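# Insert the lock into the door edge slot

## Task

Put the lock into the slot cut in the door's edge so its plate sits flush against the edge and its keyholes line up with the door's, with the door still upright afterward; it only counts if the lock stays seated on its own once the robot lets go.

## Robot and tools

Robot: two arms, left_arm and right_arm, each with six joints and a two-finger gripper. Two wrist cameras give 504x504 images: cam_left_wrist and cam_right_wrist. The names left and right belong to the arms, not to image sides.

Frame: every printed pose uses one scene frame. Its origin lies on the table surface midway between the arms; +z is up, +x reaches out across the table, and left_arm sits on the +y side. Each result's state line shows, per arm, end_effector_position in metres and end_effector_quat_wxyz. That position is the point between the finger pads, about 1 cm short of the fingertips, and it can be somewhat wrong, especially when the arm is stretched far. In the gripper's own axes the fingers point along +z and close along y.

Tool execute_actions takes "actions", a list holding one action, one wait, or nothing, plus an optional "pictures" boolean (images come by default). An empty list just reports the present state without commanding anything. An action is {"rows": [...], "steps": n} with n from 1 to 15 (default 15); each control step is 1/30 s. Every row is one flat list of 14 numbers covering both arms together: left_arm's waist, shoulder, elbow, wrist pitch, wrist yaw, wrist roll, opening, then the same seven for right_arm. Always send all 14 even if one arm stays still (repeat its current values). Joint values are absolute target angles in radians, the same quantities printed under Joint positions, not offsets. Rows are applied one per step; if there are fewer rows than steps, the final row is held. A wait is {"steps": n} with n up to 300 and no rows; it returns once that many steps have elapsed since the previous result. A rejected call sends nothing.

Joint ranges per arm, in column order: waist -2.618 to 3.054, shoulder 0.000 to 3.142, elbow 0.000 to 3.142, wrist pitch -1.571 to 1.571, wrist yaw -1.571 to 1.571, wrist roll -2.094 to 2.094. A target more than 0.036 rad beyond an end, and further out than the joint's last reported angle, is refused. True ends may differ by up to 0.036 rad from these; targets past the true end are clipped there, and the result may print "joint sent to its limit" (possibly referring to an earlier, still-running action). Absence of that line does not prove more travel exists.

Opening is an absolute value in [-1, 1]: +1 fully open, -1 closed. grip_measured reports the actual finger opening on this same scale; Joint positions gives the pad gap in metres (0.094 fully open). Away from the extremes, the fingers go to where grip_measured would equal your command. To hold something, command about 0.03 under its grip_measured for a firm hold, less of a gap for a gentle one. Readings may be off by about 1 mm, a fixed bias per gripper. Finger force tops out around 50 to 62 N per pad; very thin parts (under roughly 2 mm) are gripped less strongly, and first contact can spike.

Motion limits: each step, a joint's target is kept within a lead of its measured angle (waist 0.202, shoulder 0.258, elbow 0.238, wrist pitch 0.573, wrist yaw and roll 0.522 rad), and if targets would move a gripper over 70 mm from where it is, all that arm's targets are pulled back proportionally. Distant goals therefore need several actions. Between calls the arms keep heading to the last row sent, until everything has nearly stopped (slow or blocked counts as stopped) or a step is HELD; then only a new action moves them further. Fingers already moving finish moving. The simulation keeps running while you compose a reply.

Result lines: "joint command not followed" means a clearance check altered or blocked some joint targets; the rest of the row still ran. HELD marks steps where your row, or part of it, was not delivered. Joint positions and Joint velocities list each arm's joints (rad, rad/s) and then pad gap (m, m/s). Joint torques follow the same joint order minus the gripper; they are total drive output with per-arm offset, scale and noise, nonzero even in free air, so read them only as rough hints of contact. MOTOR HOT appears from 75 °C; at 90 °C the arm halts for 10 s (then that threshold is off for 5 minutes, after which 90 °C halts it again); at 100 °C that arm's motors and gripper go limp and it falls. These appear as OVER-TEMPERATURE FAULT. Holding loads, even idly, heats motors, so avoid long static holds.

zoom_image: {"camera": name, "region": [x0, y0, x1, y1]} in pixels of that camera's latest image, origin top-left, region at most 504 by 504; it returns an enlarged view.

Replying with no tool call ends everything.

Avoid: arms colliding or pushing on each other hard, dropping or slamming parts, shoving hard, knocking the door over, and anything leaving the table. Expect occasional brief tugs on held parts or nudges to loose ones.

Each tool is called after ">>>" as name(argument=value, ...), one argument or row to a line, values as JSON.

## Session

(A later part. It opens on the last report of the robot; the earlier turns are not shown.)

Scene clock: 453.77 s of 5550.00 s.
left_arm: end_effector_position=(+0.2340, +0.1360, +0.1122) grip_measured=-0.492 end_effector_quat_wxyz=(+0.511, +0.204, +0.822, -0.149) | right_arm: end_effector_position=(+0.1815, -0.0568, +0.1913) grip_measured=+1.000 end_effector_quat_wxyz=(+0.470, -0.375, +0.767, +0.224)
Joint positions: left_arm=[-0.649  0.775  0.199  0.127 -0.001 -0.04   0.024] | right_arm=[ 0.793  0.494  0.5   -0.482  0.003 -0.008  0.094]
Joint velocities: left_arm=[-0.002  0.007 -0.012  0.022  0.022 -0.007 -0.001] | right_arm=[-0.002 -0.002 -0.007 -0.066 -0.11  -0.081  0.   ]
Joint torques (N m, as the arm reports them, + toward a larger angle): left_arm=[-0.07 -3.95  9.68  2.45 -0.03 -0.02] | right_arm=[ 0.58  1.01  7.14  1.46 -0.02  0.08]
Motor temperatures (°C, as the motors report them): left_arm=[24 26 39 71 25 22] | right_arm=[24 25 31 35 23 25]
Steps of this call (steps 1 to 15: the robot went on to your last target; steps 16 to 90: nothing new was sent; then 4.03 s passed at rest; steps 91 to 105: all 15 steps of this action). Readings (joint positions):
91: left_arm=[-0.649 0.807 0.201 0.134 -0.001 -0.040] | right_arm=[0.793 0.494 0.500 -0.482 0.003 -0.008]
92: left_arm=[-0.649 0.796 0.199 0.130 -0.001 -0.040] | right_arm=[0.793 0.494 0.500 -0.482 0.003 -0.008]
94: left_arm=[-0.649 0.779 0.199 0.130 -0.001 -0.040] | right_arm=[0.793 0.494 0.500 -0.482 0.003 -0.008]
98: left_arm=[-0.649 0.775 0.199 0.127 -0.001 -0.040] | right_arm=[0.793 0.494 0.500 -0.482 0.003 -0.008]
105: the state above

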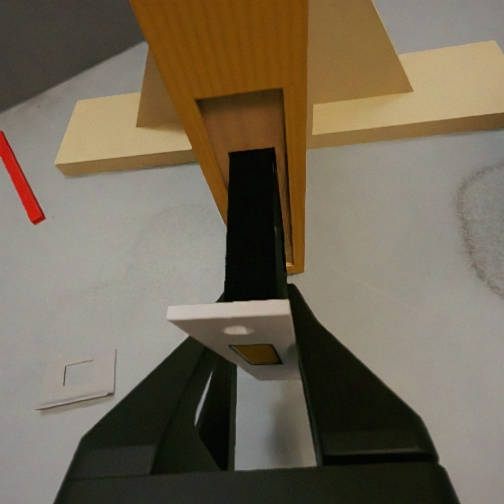

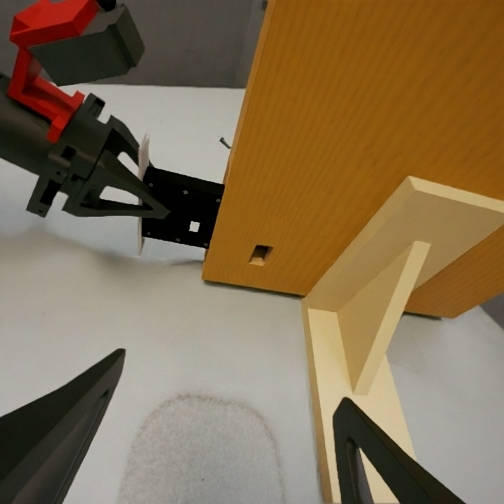

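>>> execute_actions(
  actions=[
    {"rows":[[-0.65,0.81,0.255,0.285,0,-0.04,-0.6,0.8,0.5,0.5,-0.5,0,0,1]]},
  ],
  pictures=false,
)

>>> execute_actions(
  actions=[
    {"rows":[[-0.65,0.86,0.272,0.325,0,-0.04,-0.6,0.8,0.5,0.5,-0.5,0,0,1]]},
  ],
  pictures=false,
)

>>> execute_actions(
  actions=[
    {"rows":[[-0.65,0.92,0.29,0.365,0,-0.04,-0.6,0.8,0.5,0.5,-0.5,0,0,1]]},
  ],
)

Scene clock: 461.90 s of 5550.00 s.
left_arm: end_effector_position=(+0.2369, +0.1343, +0.1104) grip_measured=-0.492 end_effector_quat_wxyz=(+0.511, +0.204, +0.822, -0.149) | right_arm: end_effector_position=(+0.1815, -0.0568, +0.1913) grip_measured=+1.000 end_effector_quat_wxyz=(+0.470, -0.375, +0.767, +0.224)
Joint positions: left_arm=[-0.649  0.81   0.199  0.161 -0.001 -0.04   0.024] | right_arm=[ 0.793  0.494  0.5   -0.482  0.003 -0.008  0.094]
Joint velocities: left_arm=[ 0.002  0.002  0.002  0.051  0.007  0.037 -0.   ] | right_arm=[ 0.002  0.007 -0.017 -0.022  0.022 -0.007  0.   ]
Joint torques (N m, as the arm reports them, + toward a larger angle): left_arm=[-0.08 -0.49 11.58  2.55 -0.03 -0.02] | right_arm=[ 0.71  1.    7.29  1.51 -0.03  0.12]
Motor temperatures (°C, as the motors report them): left_arm=[24 27 39 70 25 21] | right_arm=[24 25 31 35 23 25]
Steps of this call (steps 1 to 15: the robot went on to your last target; steps 16 to 90: nothing new was sent; then 4.63 s passed at rest; steps 91 to 105: all 15 steps of this action). Readings (joint positions):
91: left_arm=[-0.649 0.781 0.199 0.132 -0.001 -0.040] | right_arm=[0.793 0.494 0.500 -0.482 0.003 -0.008]
92: left_arm=[-0.649 0.792 0.199 0.142 -0.001 -0.040] | right_arm=[0.793 0.494 0.500 -0.482 0.003 -0.008]
94: left_arm=[-0.649 0.805 0.199 0.155 -0.001 -0.040] | right_arm=[0.793 0.494 0.500 -0.482 0.003 -0.008]
98: left_arm=[-0.649 0.810 0.199 0.161 -0.001 -0.040] | right_arm=[0.793 0.494 0.500 -0.482 0.003 -0.008]
105: the state above

Scene clock: 462.40 s of 5550.00 s.
left_arm: end_effector_position=(+0.2430, +0.1308, +0.1119) grip_measured=-0.492 end_effector_quat_wxyz=(+0.512, +0.204, +0.821, -0.149) | right_arm: end_effector_position=(+0.1815, -0.0568, +0.1913) grip_measured=+1.000 end_effector_quat_wxyz=(+0.470, -0.375, +0.767, +0.224)
Joint positions: left_arm=[-0.649  0.861  0.215  0.2   -0.001 -0.04   0.024] | right_arm=[ 0.793  0.494  0.5   -0.482  0.003 -0.008  0.094]
Joint velocities: left_arm=[ 0.007 -0.002  0.002 -0.037  0.051  0.007 -0.001] | right_arm=[ 0.002 -0.017 -0.022 -0.022 -0.022 -0.022  0.   ]
Joint torques (N m, as the arm reports them, + toward a larger angle): left_arm=[-0.08 -0.87 11.6   2.55 -0.02 -0.02] | right_arm=[ 0.68  1.07  7.23  1.52 -0.04  0.06]
Motor temperatures (°C, as the motors report them): left_arm=[24 26 39 70 25 21] | right_arm=[24 25 31 35 23 25]
Steps of this call (steps 1 to 15: all 15 steps of this action). Readings (joint positions):
1: left_arm=[-0.649 0.818 0.200 0.167 -0.001 -0.040] | right_arm=[0.793 0.494 0.500 -0.482 0.003 -0.008]
2: left_arm=[-0.649 0.834 0.205 0.177 -0.001 -0.040] | right_arm=[0.793 0.494 0.500 -0.482 0.003 -0.008]
4: left_arm=[-0.649 0.856 0.214 0.190 -0.001 -0.040] | right_arm=[0.793 0.494 0.500 -0.482 0.003 -0.008]
8: left_arm=[-0.649 0.861 0.215 0.196 -0.001 -0.040] | right_arm=[0.793 0.494 0.500 -0.482 0.003 -0.008]
15: the state above

Scene clock: 462.90 s of 5550.00 s.
left_arm: end_effector_position=(+0.2498, +0.1268, +0.1120) grip_measured=-0.492 end_effector_quat_wxyz=(+0.511, +0.204, +0.822, -0.149) | right_arm: end_effector_position=(+0.1815, -0.0568, +0.1913) grip_measured=+1.000 end_effector_quat_wxyz=(+0.470, -0.375, +0.767, +0.224)
Joint positions: left_arm=[-0.649  0.921  0.234  0.239 -0.001 -0.04   0.024] | right_arm=[ 0.793  0.494  0.5   -0.482  0.003 -0.008  0.094]
Joint velocities: left_arm=[-0.012  0.002 -0.002 -0.007 -0.051  0.022 -0.   ] | right_arm=[-0.002  0.017 -0.012 -0.007 -0.022 -0.007  0.   ]
Joint torques (N m, as the arm reports them, + toward a larger angle): left_arm=[-0.09 -1.28 11.41  2.58 -0.03 -0.02] | right_arm=[ 0.47  1.25  7.29  1.46 -0.01  0.05]
Motor temperatures (°C, as the motors report them): left_arm=[24 26 39 70 25 21] | right_arm=[24 25 31 35 23 25]
Steps of this call (steps 1 to 15: all 15 steps of this action). Readings (joint positions):
1: left_arm=[-0.649 0.871 0.217 0.206 -0.001 -0.040] | right_arm=[0.793 0.494 0.500 -0.482 0.003 -0.008]
2: left_arm=[-0.649 0.891 0.223 0.215 -0.001 -0.040] | right_arm=[0.793 0.494 0.500 -0.482 0.003 -0.008]
4: left_arm=[-0.649 0.915 0.232 0.230 -0.001 -0.040] | right_arm=[0.793 0.494 0.500 -0.482 0.003 -0.008]
8: left_arm=[-0.649 0.921 0.234 0.238 -0.001 -0.040] | right_arm=[0.793 0.494 0.500 -0.482 0.003 -0.008]
15: the state above

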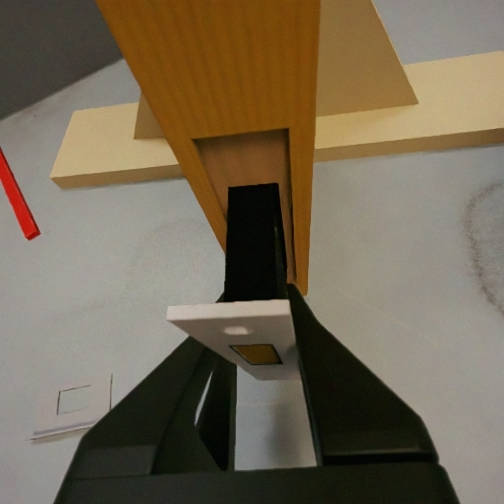

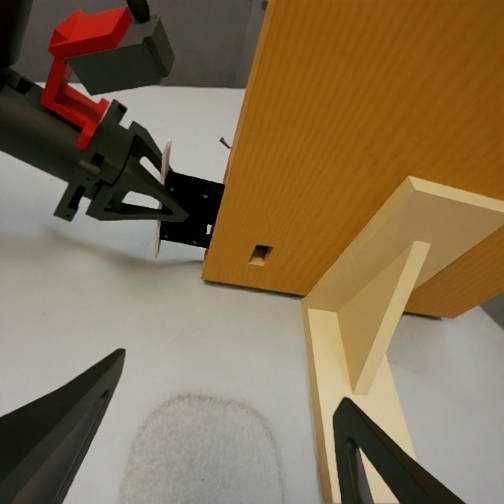

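>>> execute_actions(
  actions=[
    {"rows":[[-0.65,0.98,0.312,0.405,0,-0.04,-0.6,0.8,0.5,0.5,-0.5,0,0,1]]},
  ],
  pictures=false,
)

>>> execute_actions(
  actions=[
    {"rows":[[-0.65,1.04,0.336,0.44,0,-0.04,-0.6,0.8,0.5,0.5,-0.5,0,0,1]]},
  ],
  pictures=false,
)

>>> execute_actions(
  actions=[
    {"rows":[[-0.65,1.04,0.31,0.35,0,-0.04,0.1,0.8,0.5,0.5,-0.5,0,0,1]]},
  ],
  pictures=false,
)

>>> execute_actions(
  actions=[
    {"rows":[[-0.65,0.72,0.2,0.12,0,-0.04,0.1,0.8,0.5,0.5,-0.5,0,0,1]]},
  ],
  pictures=false,
)

>>> execute_actions(
  actions=[
    {"rows":[[-0.65,0.76,0.17,0.24,0,-0.04,-1,0.8,0.5,0.5,-0.5,0,0,1]]},
  ],
  pictures=false,
)

>>> execute_actions(
  actions=[
    {"rows":[[-0.65,0.92,0.205,0.38,0,-0.04,-1,0.8,0.5,0.5,-0.5,0,0,1]]},
  ],
)

Scene clock: 478.77 s of 5550.00 s.
left_arm: end_effector_position=(+0.2571, +0.1225, +0.1120) grip_measured=-0.492 end_effector_quat_wxyz=(+0.510, +0.204, +0.822, -0.149) | right_arm: end_effector_position=(+0.1815, -0.0568, +0.1913) grip_measured=+1.000 end_effector_quat_wxyz=(+0.470, -0.375, +0.767, +0.224)
Joint positions: left_arm=[-0.649  0.983  0.256  0.276 -0.001 -0.04   0.024] | right_arm=[ 0.793  0.494  0.5   -0.482  0.003 -0.008  0.094]
Joint velocities: left_arm=[-0.012  0.002  0.007  0.022  0.022 -0.007 -0.001] | right_arm=[ 0.002 -0.002 -0.002 -0.022 -0.037  0.007  0.   ]
Joint torques (N m, as the arm reports them, + toward a larger angle): left_arm=[-0.06 -1.73 11.28  2.6  -0.03 -0.03] | right_arm=[ 0.71  1.07  7.17  1.46 -0.06  0.04]
Motor temperatures (°C, as the motors report them): left_arm=[24 26 40 71 25 21] | right_arm=[24 25 31 34 23 25]
Steps of this call (steps 1 to 15: the robot went on to your last target; steps 16 to 90: nothing new was sent; then 12.37 s passed at rest; steps 91 to 105: all 15 steps of this action). Readings (joint positions):
91: left_arm=[-0.649 0.931 0.236 0.245 -0.001 -0.040] | right_arm=[0.793 0.494 0.500 -0.482 0.003 -0.008]
92: left_arm=[-0.649 0.951 0.243 0.254 -0.001 -0.040] | right_arm=[0.793 0.494 0.500 -0.482 0.003 -0.008]
94: left_arm=[-0.649 0.976 0.254 0.268 -0.001 -0.040] | right_arm=[0.793 0.494 0.500 -0.482 0.003 -0.008]
98: left_arm=[-0.649 0.983 0.256 0.276 -0.001 -0.040] | right_arm=[0.793 0.494 0.500 -0.482 0.003 -0.008]
105: the state above

Scene clock: 479.27 s of 5550.00 s.
left_arm: end_effector_position=(+0.2647, +0.1180, +0.1118) grip_measured=-0.492 end_effector_quat_wxyz=(+0.509, +0.205, +0.823, -0.148) | right_arm: end_effector_position=(+0.1815, -0.0568, +0.1913) grip_measured=+1.000 end_effector_quat_wxyz=(+0.470, -0.375, +0.767, +0.224)
Joint positions: left_arm=[-0.649  1.044  0.28   0.31  -0.    -0.04   0.024] | right_arm=[ 0.793  0.494  0.5   -0.482  0.003 -0.008  0.094]
Joint velocities: left_arm=[ 0.007  0.007 -0.007 -0.022  0.007 -0.007 -0.   ] | right_arm=[ 0.017  0.007 -0.002 -0.022 -0.022  0.022  0.   ]
Joint torques (N m, as the arm reports them, + toward a larger angle): left_arm=[-0.07 -2.19 11.24  2.61 -0.03 -0.02] | right_arm=[ 0.68  1.1   7.21  1.48 -0.05  0.09]
Motor temperatures (°C, as the motors report them): left_arm=[24 26 40 71 25 21] | right_arm=[24 25 31 34 23 25]
Steps of this call (steps 1 to 15: all 15 steps of this action). Readings (joint positions):
1: left_arm=[-0.649 0.993 0.259 0.281 -0.001 -0.040] | right_arm=[0.793 0.494 0.500 -0.482 0.003 -0.008]
2: left_arm=[-0.649 1.012 0.266 0.289 -0.001 -0.040] | right_arm=[0.793 0.494 0.500 -0.482 0.003 -0.008]
4: left_arm=[-0.649 1.037 0.278 0.303 -0.001 -0.040] | right_arm=[0.793 0.494 0.500 -0.482 0.003 -0.008]
8: left_arm=[-0.649 1.044 0.280 0.310 -0.000 -0.040] | right_arm=[0.793 0.494 0.500 -0.482 0.003 -0.008]
15: the state above

Scene clock: 479.77 s of 5550.00 s.
left_arm: end_effector_position=(+0.2652, +0.1177, +0.1129) grip_measured=+0.097 end_effector_quat_wxyz=(+0.511, +0.204, +0.822, -0.149) | right_arm: end_effector_position=(+0.1815, -0.0568, +0.1913) grip_measured=+1.000 end_effector_quat_wxyz=(+0.470, -0.375, +0.767, +0.224)
Joint positions: left_arm=[-0.649  1.044  0.28   0.315 -0.    -0.04   0.052] | right_arm=[ 0.793  0.494  0.5   -0.482  0.003 -0.008  0.094]
Joint velocities: left_arm=[ 0.007  0.012 -0.012 -0.007 -0.007  0.051 -0.   ] | right_arm=[ 0.002 -0.017 -0.017  0.022 -0.066 -0.022  0.   ]
Joint torques (N m, as the arm reports them, + toward a larger angle): left_arm=[-0.06 -2.22  9.2   1.75 -0.02 -0.03] | right_arm=[ 0.42  1.01  7.15  1.47 -0.07  0.05]
Motor temperatures (°C, as the motors report them): left_arm=[24 26 40 71 25 21] | right_arm=[24 25 31 34 23 25]
Steps of this call (steps 1 to 15: all 15 steps of this action). Readings (joint positions):
1: left_arm=[-0.649 1.044 0.280 0.307 -0.000 -0.040] | right_arm=[0.793 0.494 0.500 -0.482 0.003 -0.008]
2: left_arm=[-0.649 1.044 0.280 0.310 -0.000 -0.040] | right_arm=[0.793 0.494 0.500 -0.482 0.003 -0.008]
4: left_arm=[-0.649 1.044 0.280 0.314 -0.000 -0.040] | right_arm=[0.793 0.494 0.500 -0.482 0.003 -0.008]
8: left_arm=[-0.649 1.044 0.280 0.315 -0.000 -0.040] | right_arm=[0.793 0.494 0.500 -0.482 0.003 -0.008]
15: the state above

Scene clock: 480.27 s of 5550.00 s.
left_arm: end_effector_position=(+0.2334, +0.1363, +0.1209) grip_measured=+0.097 end_effector_quat_wxyz=(+0.523, +0.202, +0.814, -0.152) | right_arm: end_effector_position=(+0.1815, -0.0568, +0.1913) grip_measured=+1.000 end_effector_quat_wxyz=(+0.470, -0.375, +0.767, +0.224)
Joint positions: left_arm=[-0.649  0.739  0.2    0.119 -0.    -0.04   0.052] | right_arm=[ 0.793  0.494  0.5   -0.482  0.003 -0.008  0.094]
Joint velocities: left_arm=[-0.007  0.012 -0.007 -0.022 -0.037 -0.066 -0.   ] | right_arm=[ 0.007 -0.002 -0.007  0.037 -0.007  0.081  0.   ]
Joint torques (N m, as the arm reports them, + toward a larger angle): left_arm=[-0.06 -1.85  7.37  1.52 -0.03 -0.03] | right_arm=[0.7  1.11 7.3  1.49 0.01 0.07]
Motor temperatures (°C, as the motors report them): left_arm=[24 26 40 71 25 21] | right_arm=[24 25 31 34 23 25]
Steps of this call (steps 1 to 15: all 15 steps of this action). Readings (joint positions):
1: left_arm=[-0.649 1.005 0.271 0.285 -0.000 -0.040] | right_arm=[0.793 0.494 0.500 -0.482 0.003 -0.008]
2: left_arm=[-0.649 0.924 0.244 0.245 -0.000 -0.040] | right_arm=[0.793 0.494 0.500 -0.482 0.003 -0.008]
4: left_arm=[-0.649 0.783 0.204 0.194 -0.000 -0.040] | right_arm=[0.793 0.494 0.500 -0.482 0.003 -0.008]
8: left_arm=[-0.649 0.739 0.200 0.156 -0.000 -0.040] | right_arm=[0.793 0.494 0.500 -0.482 0.003 -0.008]
15: the state above

Scene clock: 480.77 s of 5550.00 s.
left_arm: end_effector_position=(+0.2351, +0.1349, +0.1215) grip_measured=-0.986 end_effector_quat_wxyz=(+0.538, +0.200, +0.803, -0.158) | right_arm: end_effector_position=(+0.1815, -0.0568, +0.1913) grip_measured=+1.000 end_effector_quat_wxyz=(+0.470, -0.375, +0.767, +0.224)
Joint positions: left_arm=[-0.649  0.748  0.167  0.201  0.002 -0.04   0.001] | right_arm=[ 0.793  0.494  0.5   -0.482  0.003 -0.008  0.094]
Joint velocities: left_arm=[-0.017 -0.002 -0.007 -0.022 -0.081 -0.022 -0.   ] | right_arm=[-0.022 -0.012 -0.002 -0.066  0.007 -0.022  0.   ]
Joint torques (N m, as the arm reports them, + toward a larger angle): left_arm=[-0.1   0.88  7.58  1.81 -0.05 -0.03] | right_arm=[ 0.56  1.09  7.26  1.5  -0.04  0.06]
Motor temperatures (°C, as the motors report them): left_arm=[24 26 40 70 25 21] | right_arm=[24 25 31 34 23 25]
Steps of this call (steps 1 to 15: all 15 steps of this action). Readings (joint positions):
1: left_arm=[-0.649 0.740 0.194 0.134 -0.000 -0.040] | right_arm=[0.793 0.494 0.500 -0.482 0.003 -0.008]
2: left_arm=[-0.649 0.742 0.186 0.152 -0.000 -0.040] | right_arm=[0.793 0.494 0.500 -0.482 0.003 -0.008]
4: left_arm=[-0.649 0.745 0.174 0.170 0.002 -0.040] | right_arm=[0.793 0.494 0.500 -0.482 0.003 -0.008]
8: left_arm=[-0.649 0.748 0.167 0.186 0.002 -0.040] | right_arm=[0.793 0.494 0.500 -0.482 0.003 -0.008]
15: the state above

Scene clock: 481.27 s of 5550.00 s.
left_arm: end_effector_position=(+0.2454, +0.1289, +0.1052) grip_measured=-0.986 end_effector_quat_wxyz=(+0.520, +0.203, +0.815, -0.153) | right_arm: end_effector_position=(+0.1815, -0.0568, +0.1913) grip_measured=+1.000 end_effector_quat_wxyz=(+0.470, -0.375, +0.767, +0.224)
Joint positions: left_arm=[-0.649  0.913  0.177  0.311  0.002 -0.04   0.001] | right_arm=[ 0.793  0.494  0.5   -0.482  0.003 -0.008  0.094]
Joint velocities: left_arm=[-0.007 -0.002  0.002 -0.007 -0.022 -0.007  0.   ] | right_arm=[-0.002 -0.012  0.007 -0.066 -0.022 -0.022  0.   ]
Joint torques (N m, as the arm reports them, + toward a larger angle): left_arm=[-0.09 -0.31  9.15  2.03 -0.05 -0.03] | right_arm=[ 0.54  1.16  7.02  1.46 -0.02  0.04]
Motor temperatures (°C, as the motors report them): left_arm=[24 26 40 70 25 21] | right_arm=[24 25 31 34 23 25]
Steps of this call (steps 1 to 15: all 15 steps of this action). Readings (joint positions):
1: left_arm=[-0.649 0.775 0.167 0.225 0.002 -0.040] | right_arm=[0.793 0.494 0.500 -0.482 0.003 -0.008]
2: left_arm=[-0.649 0.827 0.173 0.258 0.002 -0.040] | right_arm=[0.793 0.494 0.500 -0.482 0.003 -0.008]
4: left_arm=[-0.649 0.895 0.177 0.288 0.002 -0.040] | right_arm=[0.793 0.494 0.500 -0.482 0.003 -0.008]
8: left_arm=[-0.649 0.913 0.177 0.301 0.002 -0.040] | right_arm=[0.793 0.494 0.500 -0.482 0.003 -0.008]
15: the state above

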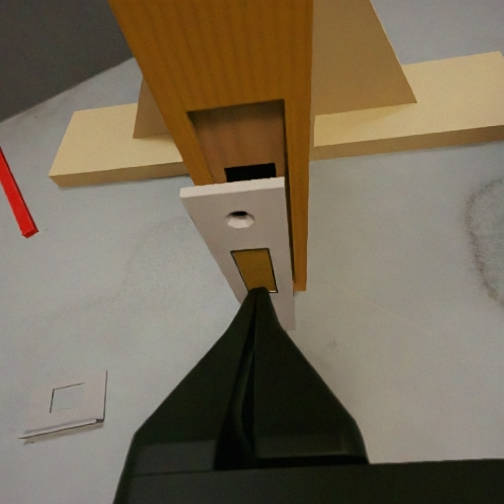

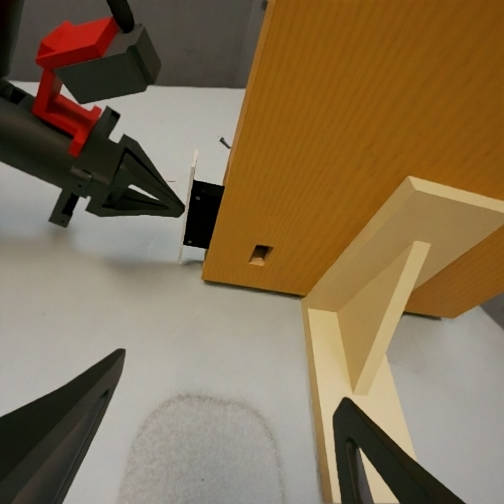

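>>> execute_actions(
  actions=[
    {"rows":[[-0.65,1.01,0.245,0.45,0,-0.04,-1,0.8,0.5,0.5,-0.5,0,0,1]]},
  ],
  pictures=false,
)

>>> execute_actions(
  actions=[
    {"rows":[[-0.65,1.1,0.285,0.5,0,-0.04,-1,0.8,0.5,0.5,-0.5,0,0,1]]},
  ],
)

Scene clock: 488.13 s of 5550.00 s.
left_arm: end_effector_position=(+0.2561, +0.1226, +0.1075) grip_measured=-0.986 end_effector_quat_wxyz=(+0.524, +0.203, +0.813, -0.154) | right_arm: end_effector_position=(+0.1815, -0.0568, +0.1913) grip_measured=+1.000 end_effector_quat_wxyz=(+0.470, -0.375, +0.767, +0.224)
Joint positions: left_arm=[-0.649  1.002  0.205  0.381  0.002 -0.04   0.001] | right_arm=[ 0.793  0.494  0.5   -0.482  0.003 -0.008  0.094]
Joint velocities: left_arm=[-0.012  0.007  0.002  0.022 -0.037 -0.007  0.   ] | right_arm=[-0.022  0.012  0.002 -0.022  0.051  0.007  0.   ]
Joint torques (N m, as the arm reports them, + toward a larger angle): left_arm=[-0.06 -0.69  9.91  2.06 -0.05 -0.03] | right_arm=[ 0.52  1.3   7.19  1.47 -0.06  0.03]
Motor temperatures (°C, as the motors report them): left_arm=[24 26 39 69 25 21] | right_arm=[24 25 31 34 23 25]
Steps of this call (steps 1 to 15: the robot went on to your last target; steps 16 to 90: nothing new was sent; then 3.37 s passed at rest; steps 91 to 105: all 15 steps of this action). Readings (joint positions):
91: left_arm=[-0.649 0.928 0.179 0.324 0.002 -0.040] | right_arm=[0.793 0.494 0.500 -0.482 0.003 -0.008]
92: left_arm=[-0.649 0.955 0.188 0.340 0.002 -0.040] | right_arm=[0.793 0.494 0.500 -0.482 0.003 -0.008]
94: left_arm=[-0.649 0.992 0.203 0.361 0.002 -0.040] | right_arm=[0.793 0.494 0.500 -0.482 0.003 -0.008]
98: left_arm=[-0.649 1.002 0.205 0.375 0.002 -0.040] | right_arm=[0.793 0.494 0.500 -0.482 0.003 -0.008]
105: the state above

Scene clock: 488.63 s of 5550.00 s.
left_arm: end_effector_position=(+0.2683, +0.1156, +0.1096) grip_measured=-0.986 end_effector_quat_wxyz=(+0.525, +0.202, +0.812, -0.154) | right_arm: end_effector_position=(+0.1815, -0.0568, +0.1913) grip_measured=+1.000 end_effector_quat_wxyz=(+0.470, -0.375, +0.767, +0.224)
Joint positions: left_arm=[-0.649  1.092  0.246  0.433  0.002 -0.04   0.001] | right_arm=[ 0.793  0.494  0.5   -0.482  0.003 -0.008  0.094]
Joint velocities: left_arm=[-0.012  0.002 -0.022 -0.022 -0.037 -0.007 -0.   ] | right_arm=[ 0.002 -0.002  0.002 -0.051  0.037 -0.051  0.   ]
Joint torques (N m, as the arm reports them, + toward a larger angle): left_arm=[-0.07 -1.33  9.7   2.05 -0.05 -0.03] | right_arm=[ 0.81  1.19  6.72  1.48 -0.07  0.06]
Motor temperatures (°C, as the motors report them): left_arm=[24 26 39 69 25 21] | right_arm=[24 25 31 34 23 25]
Steps of this call (steps 1 to 15: all 15 steps of this action). Readings (joint positions):
1: left_arm=[-0.649 1.016 0.210 0.390 0.002 -0.040] | right_arm=[0.793 0.494 0.500 -0.482 0.003 -0.008]
2: left_arm=[-0.649 1.044 0.222 0.402 0.002 -0.040] | right_arm=[0.793 0.494 0.500 -0.482 0.003 -0.008]
4: left_arm=[-0.649 1.082 0.242 0.419 0.002 -0.040] | right_arm=[0.793 0.494 0.500 -0.482 0.003 -0.008]
8: left_arm=[-0.649 1.092 0.246 0.430 0.002 -0.040] | right_arm=[0.793 0.494 0.500 -0.482 0.003 -0.008]
15: the state above

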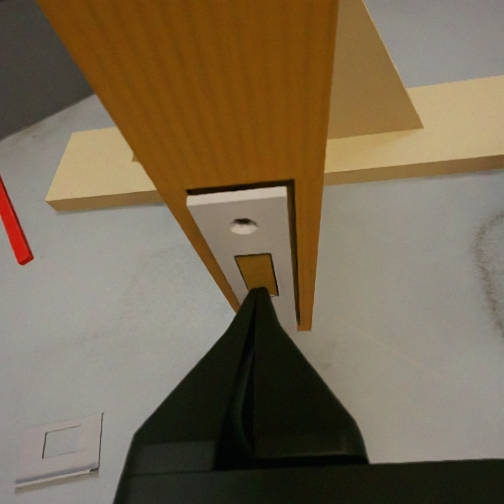

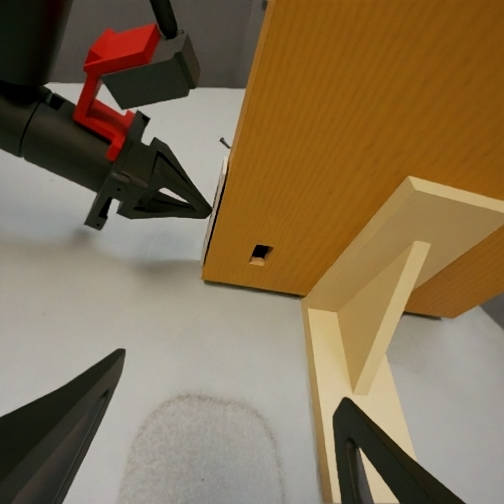

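>>> execute_actions(
  actions=[
    {"rows":[[-0.65,1.17,0.317,0.54,0,-0.04,-1,0.8,0.5,0.5,-0.5,0,0,1]],"steps":15},
  ],
)

>>> execute_actions(
  actions=[
    {"steps":30},
  ],
)

>>> execute_actions(
  actions=[
    {"rows":[[-0.65,0.9,0.2,0.37,0,-0.04,-1,0.8,0.5,0.5,-0.5,0,0,1]],"steps":15},
  ],
)

>>> zoom_image(
  camera="cam_right_wrist",
  region=[140,90,320,320],
)

Scene clock: 503.03 s of 5550.00 s.
left_arm: end_effector_position=(+0.2763, +0.1109, +0.1093) grip_measured=-0.986 end_effector_quat_wxyz=(+0.525, +0.202, +0.812, -0.154) | right_arm: end_effector_position=(+0.1815, -0.0568, +0.1913) grip_measured=+1.000 end_effector_quat_wxyz=(+0.470, -0.375, +0.767, +0.224)
Joint positions: left_arm=[-0.649  1.153  0.271  0.47   0.002 -0.04   0.001] | right_arm=[ 0.793  0.494  0.5   -0.482  0.003 -0.008  0.094]
Joint velocities: left_arm=[ 0.007 -0.012 -0.022 -0.066 -0.022  0.007 -0.001] | right_arm=[ 0.007 -0.002  0.012 -0.007 -0.051 -0.007  0.   ]
Joint torques (N m, as the arm reports them, + toward a larger angle): left_arm=[-0.08 -0.99 10.14  2.08 -0.05 -0.03] | right_arm=[ 0.67  1.22  7.36  1.42 -0.04  0.02]
Motor temperatures (°C, as the motors report them): left_arm=[24 26 39 67 25 21] | right_arm=[24 25 31 34 23 25]
Steps of this call (steps 1 to 15: the robot went on to your last target; steps 16 to 90: nothing new was sent; then 10.90 s passed at rest; steps 91 to 105: all 15 steps of this action). Readings (joint positions):
91: left_arm=[-0.649 1.103 0.250 0.440 0.002 -0.040] | right_arm=[0.793 0.494 0.500 -0.482 0.003 -0.008]
92: left_arm=[-0.649 1.124 0.259 0.451 0.002 -0.040] | right_arm=[0.793 0.494 0.500 -0.482 0.003 -0.008]
94: left_arm=[-0.649 1.144 0.267 0.462 0.002 -0.040] | right_arm=[0.793 0.494 0.500 -0.482 0.003 -0.008]
98: left_arm=[-0.649 1.153 0.271 0.470 0.002 -0.040] | right_arm=[0.793 0.494 0.500 -0.482 0.003 -0.008]
105: the state above

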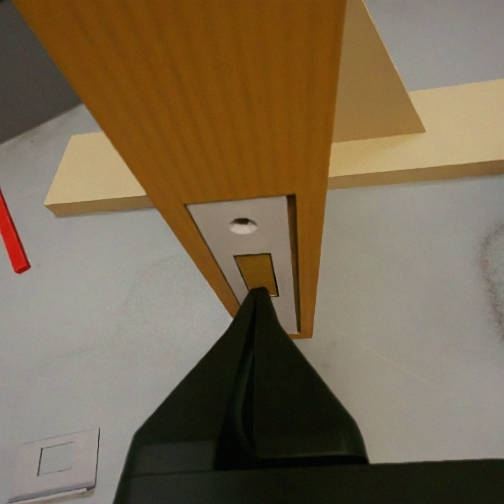

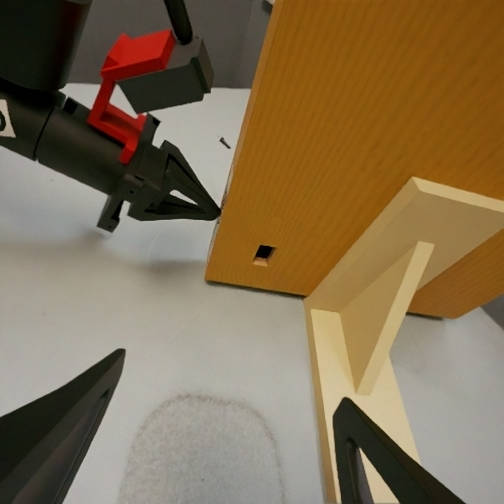

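Scene clock: 504.03 s of 5550.00 s.
left_arm: end_effector_position=(+0.2763, +0.1109, +0.1093) grip_measured=-0.986 end_effector_quat_wxyz=(+0.525, +0.202, +0.812, -0.154) | right_arm: end_effector_position=(+0.1815, -0.0568, +0.1913) grip_measured=+1.000 end_effector_quat_wxyz=(+0.470, -0.375, +0.767, +0.224)
Joint positions: left_arm=[-0.649  1.153  0.271  0.47   0.002 -0.04   0.001] | right_arm=[ 0.793  0.494  0.5   -0.482  0.003 -0.008  0.094]
Joint velocities: left_arm=[ 0.022 -0.002 -0.017  0.051 -0.022 -0.066  0.001] | right_arm=[-0.002 -0.012 -0.002 -0.007  0.051  0.022  0.   ]
Joint torques (N m, as the arm reports them, + toward a larger angle): left_arm=[-0.07 -0.96 10.12  2.07 -0.04 -0.02] | right_arm=[ 0.66  1.03  7.11  1.49 -0.09  0.03]
Motor temperatures (°C, as the motors report them): left_arm=[24 26 39 67 25 21] | right_arm=[24 25 31 34 23 25]
Steps of this call (steps 1 to 15: the robot went on to your last target; steps 16 to 30: nothing new was sent). Readings (joint positions):
1: left_arm=[-0.649 1.153 0.271 0.470 0.002 -0.040] | right_arm=[0.793 0.494 0.500 -0.482 0.003 -0.008]
2: left_arm=[-0.649 1.153 0.271 0.470 0.002 -0.040] | right_arm=[0.793 0.494 0.500 -0.482 0.003 -0.008]
4: left_arm=[-0.649 1.153 0.271 0.470 0.002 -0.040] | right_arm=[0.793 0.494 0.500 -0.482 0.003 -0.008]
8: left_arm=[-0.649 1.153 0.271 0.470 0.002 -0.040] | right_arm=[0.793 0.494 0.500 -0.482 0.003 -0.008]
30: the state above
All arms were judged still, so your last target was given up. Only a new action makes them travel on or press farther. Fingers that are still opening or closing keep moving.

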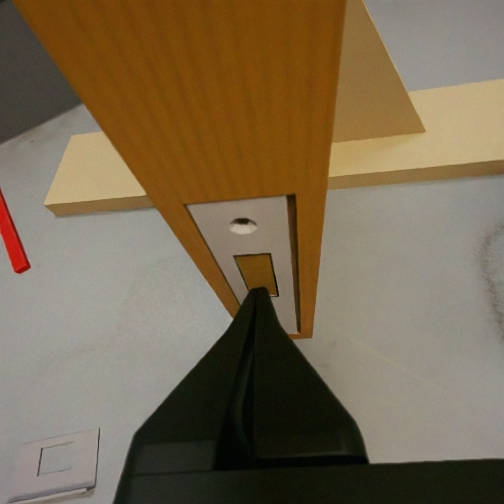

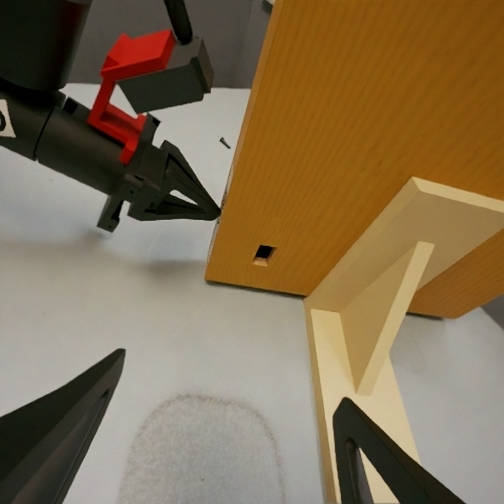

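Scene clock: 504.53 s of 5550.00 s.
left_arm: end_effector_position=(+0.2545, +0.1236, +0.1274) grip_measured=-0.986 end_effector_quat_wxyz=(+0.550, +0.198, +0.795, -0.161) | right_arm: end_effector_position=(+0.1815, -0.0568, +0.1913) grip_measured=+1.000 end_effector_quat_wxyz=(+0.470, -0.375, +0.767, +0.224)
Joint positions: left_arm=[-0.649  0.919  0.202  0.367  0.002 -0.04   0.001] | right_arm=[ 0.793  0.494  0.5   -0.482  0.003 -0.008  0.094]
Joint velocities: left_arm=[-0.007 -0.012 -0.022 -0.022  0.051  0.022  0.   ] | right_arm=[-0.007 -0.007 -0.007 -0.007 -0.051  0.051  0.   ]
Joint torques (N m, as the arm reports them, + toward a larger angle): left_arm=[-0.09 -2.79  6.88  1.53 -0.05 -0.02] | right_arm=[ 0.53  1.16  7.31  1.49 -0.07  0.02]
Motor temperatures (°C, as the motors report them): left_arm=[24 26 39 67 25 21] | right_arm=[24 25 31 34 23 25]
Steps of this call (steps 1 to 15: all 15 steps of this action). Readings (joint positions):
1: left_arm=[-0.649 1.116 0.261 0.447 0.002 -0.040] | right_arm=[0.793 0.494 0.500 -0.482 0.003 -0.008]
2: left_arm=[-0.649 1.045 0.235 0.423 0.002 -0.040] | right_arm=[0.793 0.494 0.500 -0.482 0.003 -0.008]
4: left_arm=[-0.649 0.942 0.204 0.405 0.002 -0.040] | right_arm=[0.793 0.494 0.500 -0.482 0.003 -0.008]
8: left_arm=[-0.649 0.919 0.202 0.389 0.002 -0.040] | right_arm=[0.793 0.494 0.500 -0.482 0.003 -0.008]
15: the state above

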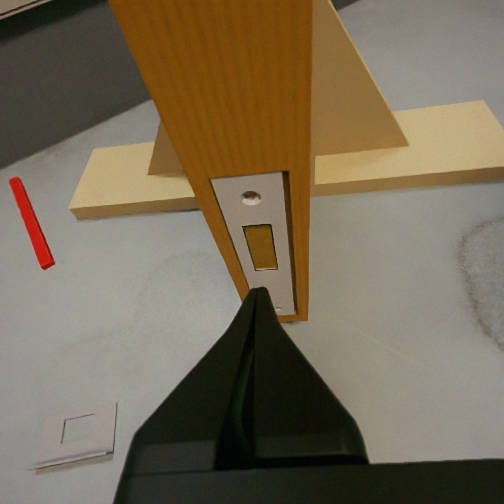

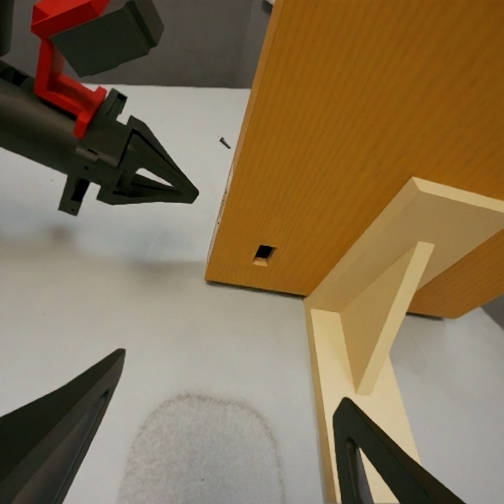

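Region (140, 90, 320, 320) of cam_right_wrist's 504x504 image, scaled by 2.191, with more detail than that image has; it fills the left 394 columns of this view, and the rest is white.

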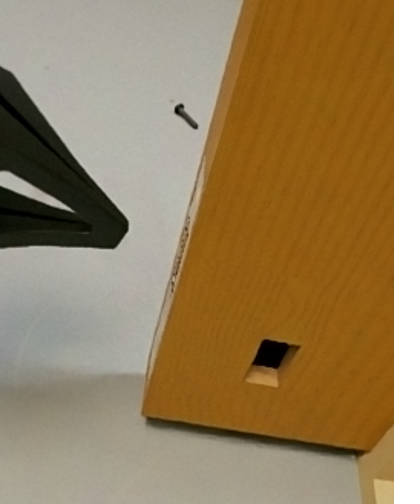

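Looks nearly flush; one more firmer push for safety.

>>> execute_actions(
  actions=[
    {"rows":[[-0.65,1.1,0.285,0.5,0,-0.04,-1,0.8,0.5,0.5,-0.5,0,0,1]],"steps":15},
  ],
  pictures=false,
)

>>> execute_actions(
  actions=[
    {"rows":[[-0.65,1.22,0.34,0.57,0,-0.04,-1,0.8,0.5,0.5,-0.5,0,0,1]],"steps":15},
  ],
)

>>> execute_actions(
  actions=[
    {"rows":[[-0.65,0.9,0.2,0.37,0,-0.04,-1,0.8,0.5,0.5,-0.5,0,0,1]],"steps":15},
  ],
)

Scene clock: 512.97 s of 5550.00 s.
left_arm: end_effector_position=(+0.2721, +0.1133, +0.1182) grip_measured=-0.986 end_effector_quat_wxyz=(+0.538, +0.200, +0.803, -0.158) | right_arm: end_effector_position=(+0.1815, -0.0568, +0.1913) grip_measured=+1.000 end_effector_quat_wxyz=(+0.470, -0.375, +0.767, +0.224)
Joint positions: left_arm=[-0.649  1.095  0.253  0.462  0.002 -0.04   0.001] | right_arm=[ 0.793  0.494  0.5   -0.482  0.003 -0.008  0.094]
Joint velocities: left_arm=[-0.012  0.002 -0.017  0.007  0.037  0.051 -0.001] | right_arm=[ 0.002 -0.012  0.007 -0.022 -0.051 -0.007  0.   ]
Joint torques (N m, as the arm reports them, + toward a larger angle): left_arm=[-0.07 -1.66  9.2   1.76 -0.05 -0.02] | right_arm=[ 0.67  1.18  7.26  1.47 -0.06  0.07]
Motor temperatures (°C, as the motors report them): left_arm=[24 26 37 64 25 21] | right_arm=[24 25 31 34 23 25]
Steps of this call (steps 1 to 15: the robot went on to your last target; steps 16 to 90: nothing new was sent; then 4.93 s passed at rest; steps 91 to 105: all 15 steps of this action). Readings (joint positions):
91: left_arm=[-0.649 0.947 0.208 0.381 0.002 -0.040] | right_arm=[0.793 0.494 0.500 -0.482 0.003 -0.008]
92: left_arm=[-0.649 1.002 0.227 0.403 0.002 -0.040] | right_arm=[0.793 0.494 0.500 -0.482 0.003 -0.008]
94: left_arm=[-0.649 1.078 0.251 0.426 0.002 -0.040] | right_arm=[0.793 0.494 0.500 -0.482 0.003 -0.008]
98: left_arm=[-0.649 1.095 0.253 0.443 0.002 -0.040] | right_arm=[0.793 0.494 0.500 -0.482 0.003 -0.008]
105: the state above

Scene clock: 513.47 s of 5550.00 s.
left_arm: end_effector_position=(+0.2867, +0.1049, +0.1145) grip_measured=-0.986 end_effector_quat_wxyz=(+0.533, +0.201, +0.807, -0.156) | right_arm: end_effector_position=(+0.1815, -0.0568, +0.1913) grip_measured=+1.000 end_effector_quat_wxyz=(+0.470, -0.375, +0.767, +0.224)
Joint positions: left_arm=[-0.649  1.21   0.303  0.515  0.001 -0.04   0.001] | right_arm=[ 0.793  0.494  0.5   -0.482  0.003 -0.008  0.094]
Joint velocities: left_arm=[ 0.002  0.012 -0.002 -0.051 -0.007 -0.007  0.002] | right_arm=[ 0.012 -0.002 -0.007  0.022 -0.051 -0.051  0.   ]
Joint torques (N m, as the arm reports them, + toward a larger angle): left_arm=[-0.07 -1.96  9.36  1.95 -0.04 -0.03] | right_arm=[0.7  0.94 7.22 1.46 0.   0.05]
Motor temperatures (°C, as the motors report them): left_arm=[24 26 38 64 25 21] | right_arm=[24 25 31 34 23 25]
Steps of this call (steps 1 to 15: all 15 steps of this action). Readings (joint positions):
1: left_arm=[-0.649 1.114 0.260 0.473 0.002 -0.040] | right_arm=[0.793 0.494 0.500 -0.482 0.003 -0.008]
2: left_arm=[-0.649 1.144 0.273 0.486 0.001 -0.040] | right_arm=[0.793 0.494 0.500 -0.482 0.003 -0.008]
4: left_arm=[-0.649 1.181 0.288 0.502 0.001 -0.040] | right_arm=[0.793 0.494 0.500 -0.482 0.003 -0.008]
8: left_arm=[-0.649 1.210 0.303 0.515 0.001 -0.040] | right_arm=[0.793 0.494 0.500 -0.482 0.003 -0.008]
15: the state above

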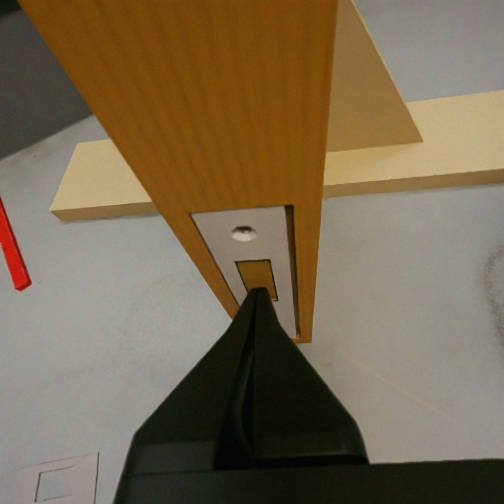

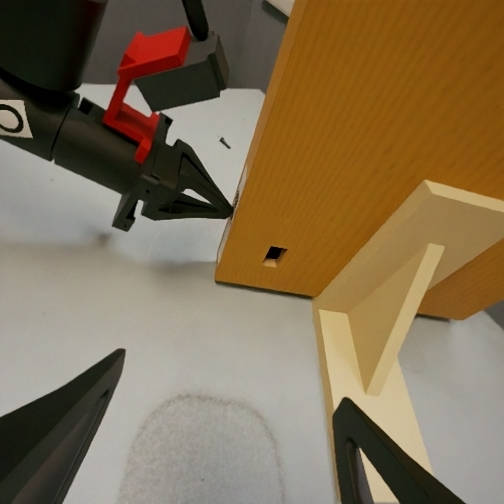

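Scene clock: 513.97 s of 5550.00 s.
left_arm: end_effector_position=(+0.2542, +0.1239, +0.1267) grip_measured=-0.986 end_effector_quat_wxyz=(+0.550, +0.198, +0.795, -0.161) | right_arm: end_effector_position=(+0.1815, -0.0568, +0.1913) grip_measured=+1.000 end_effector_quat_wxyz=(+0.470, -0.375, +0.767, +0.224)
Joint positions: left_arm=[-0.649  0.918  0.2    0.368  0.001 -0.04   0.001] | right_arm=[ 0.793  0.494  0.5   -0.482  0.003 -0.008  0.094]
Joint velocities: left_arm=[-0.027  0.017  0.002 -0.022 -0.022  0.007  0.   ] | right_arm=[ 0.007 -0.002 -0.012 -0.022 -0.022 -0.022  0.   ]
Joint torques (N m, as the arm reports them, + toward a larger angle): left_arm=[-0.07 -2.75  7.05  1.55 -0.04 -0.03] | right_arm=[ 0.61  1.14  7.32  1.46 -0.02  0.02]
Motor temperatures (°C, as the motors report them): left_arm=[24 26 37 64 25 21] | right_arm=[24 25 31 34 23 25]
Steps of this call (steps 1 to 15: all 15 steps of this action). Readings (joint positions):
1: left_arm=[-0.649 1.173 0.290 0.490 0.001 -0.040] | right_arm=[0.793 0.494 0.500 -0.482 0.003 -0.008]
2: left_arm=[-0.649 1.093 0.256 0.458 0.001 -0.040] | right_arm=[0.793 0.494 0.500 -0.482 0.003 -0.008]
4: left_arm=[-0.649 0.957 0.207 0.423 0.001 -0.040] | right_arm=[0.793 0.494 0.500 -0.482 0.003 -0.008]
8: left_arm=[-0.649 0.918 0.200 0.397 0.001 -0.040] | right_arm=[0.793 0.494 0.500 -0.482 0.003 -0.008]
15: the state above

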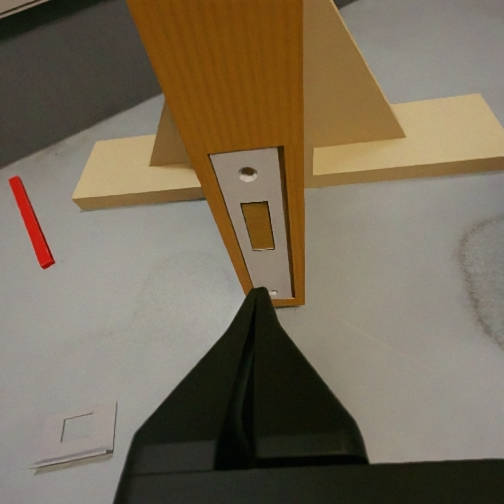

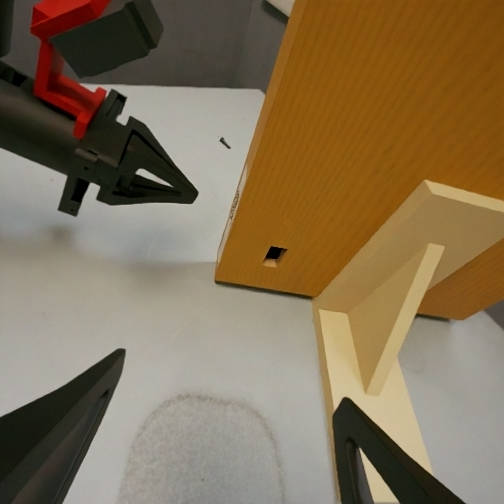

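>>> finished_scene(
  scene=2,
)

The scene is finished: the task was done.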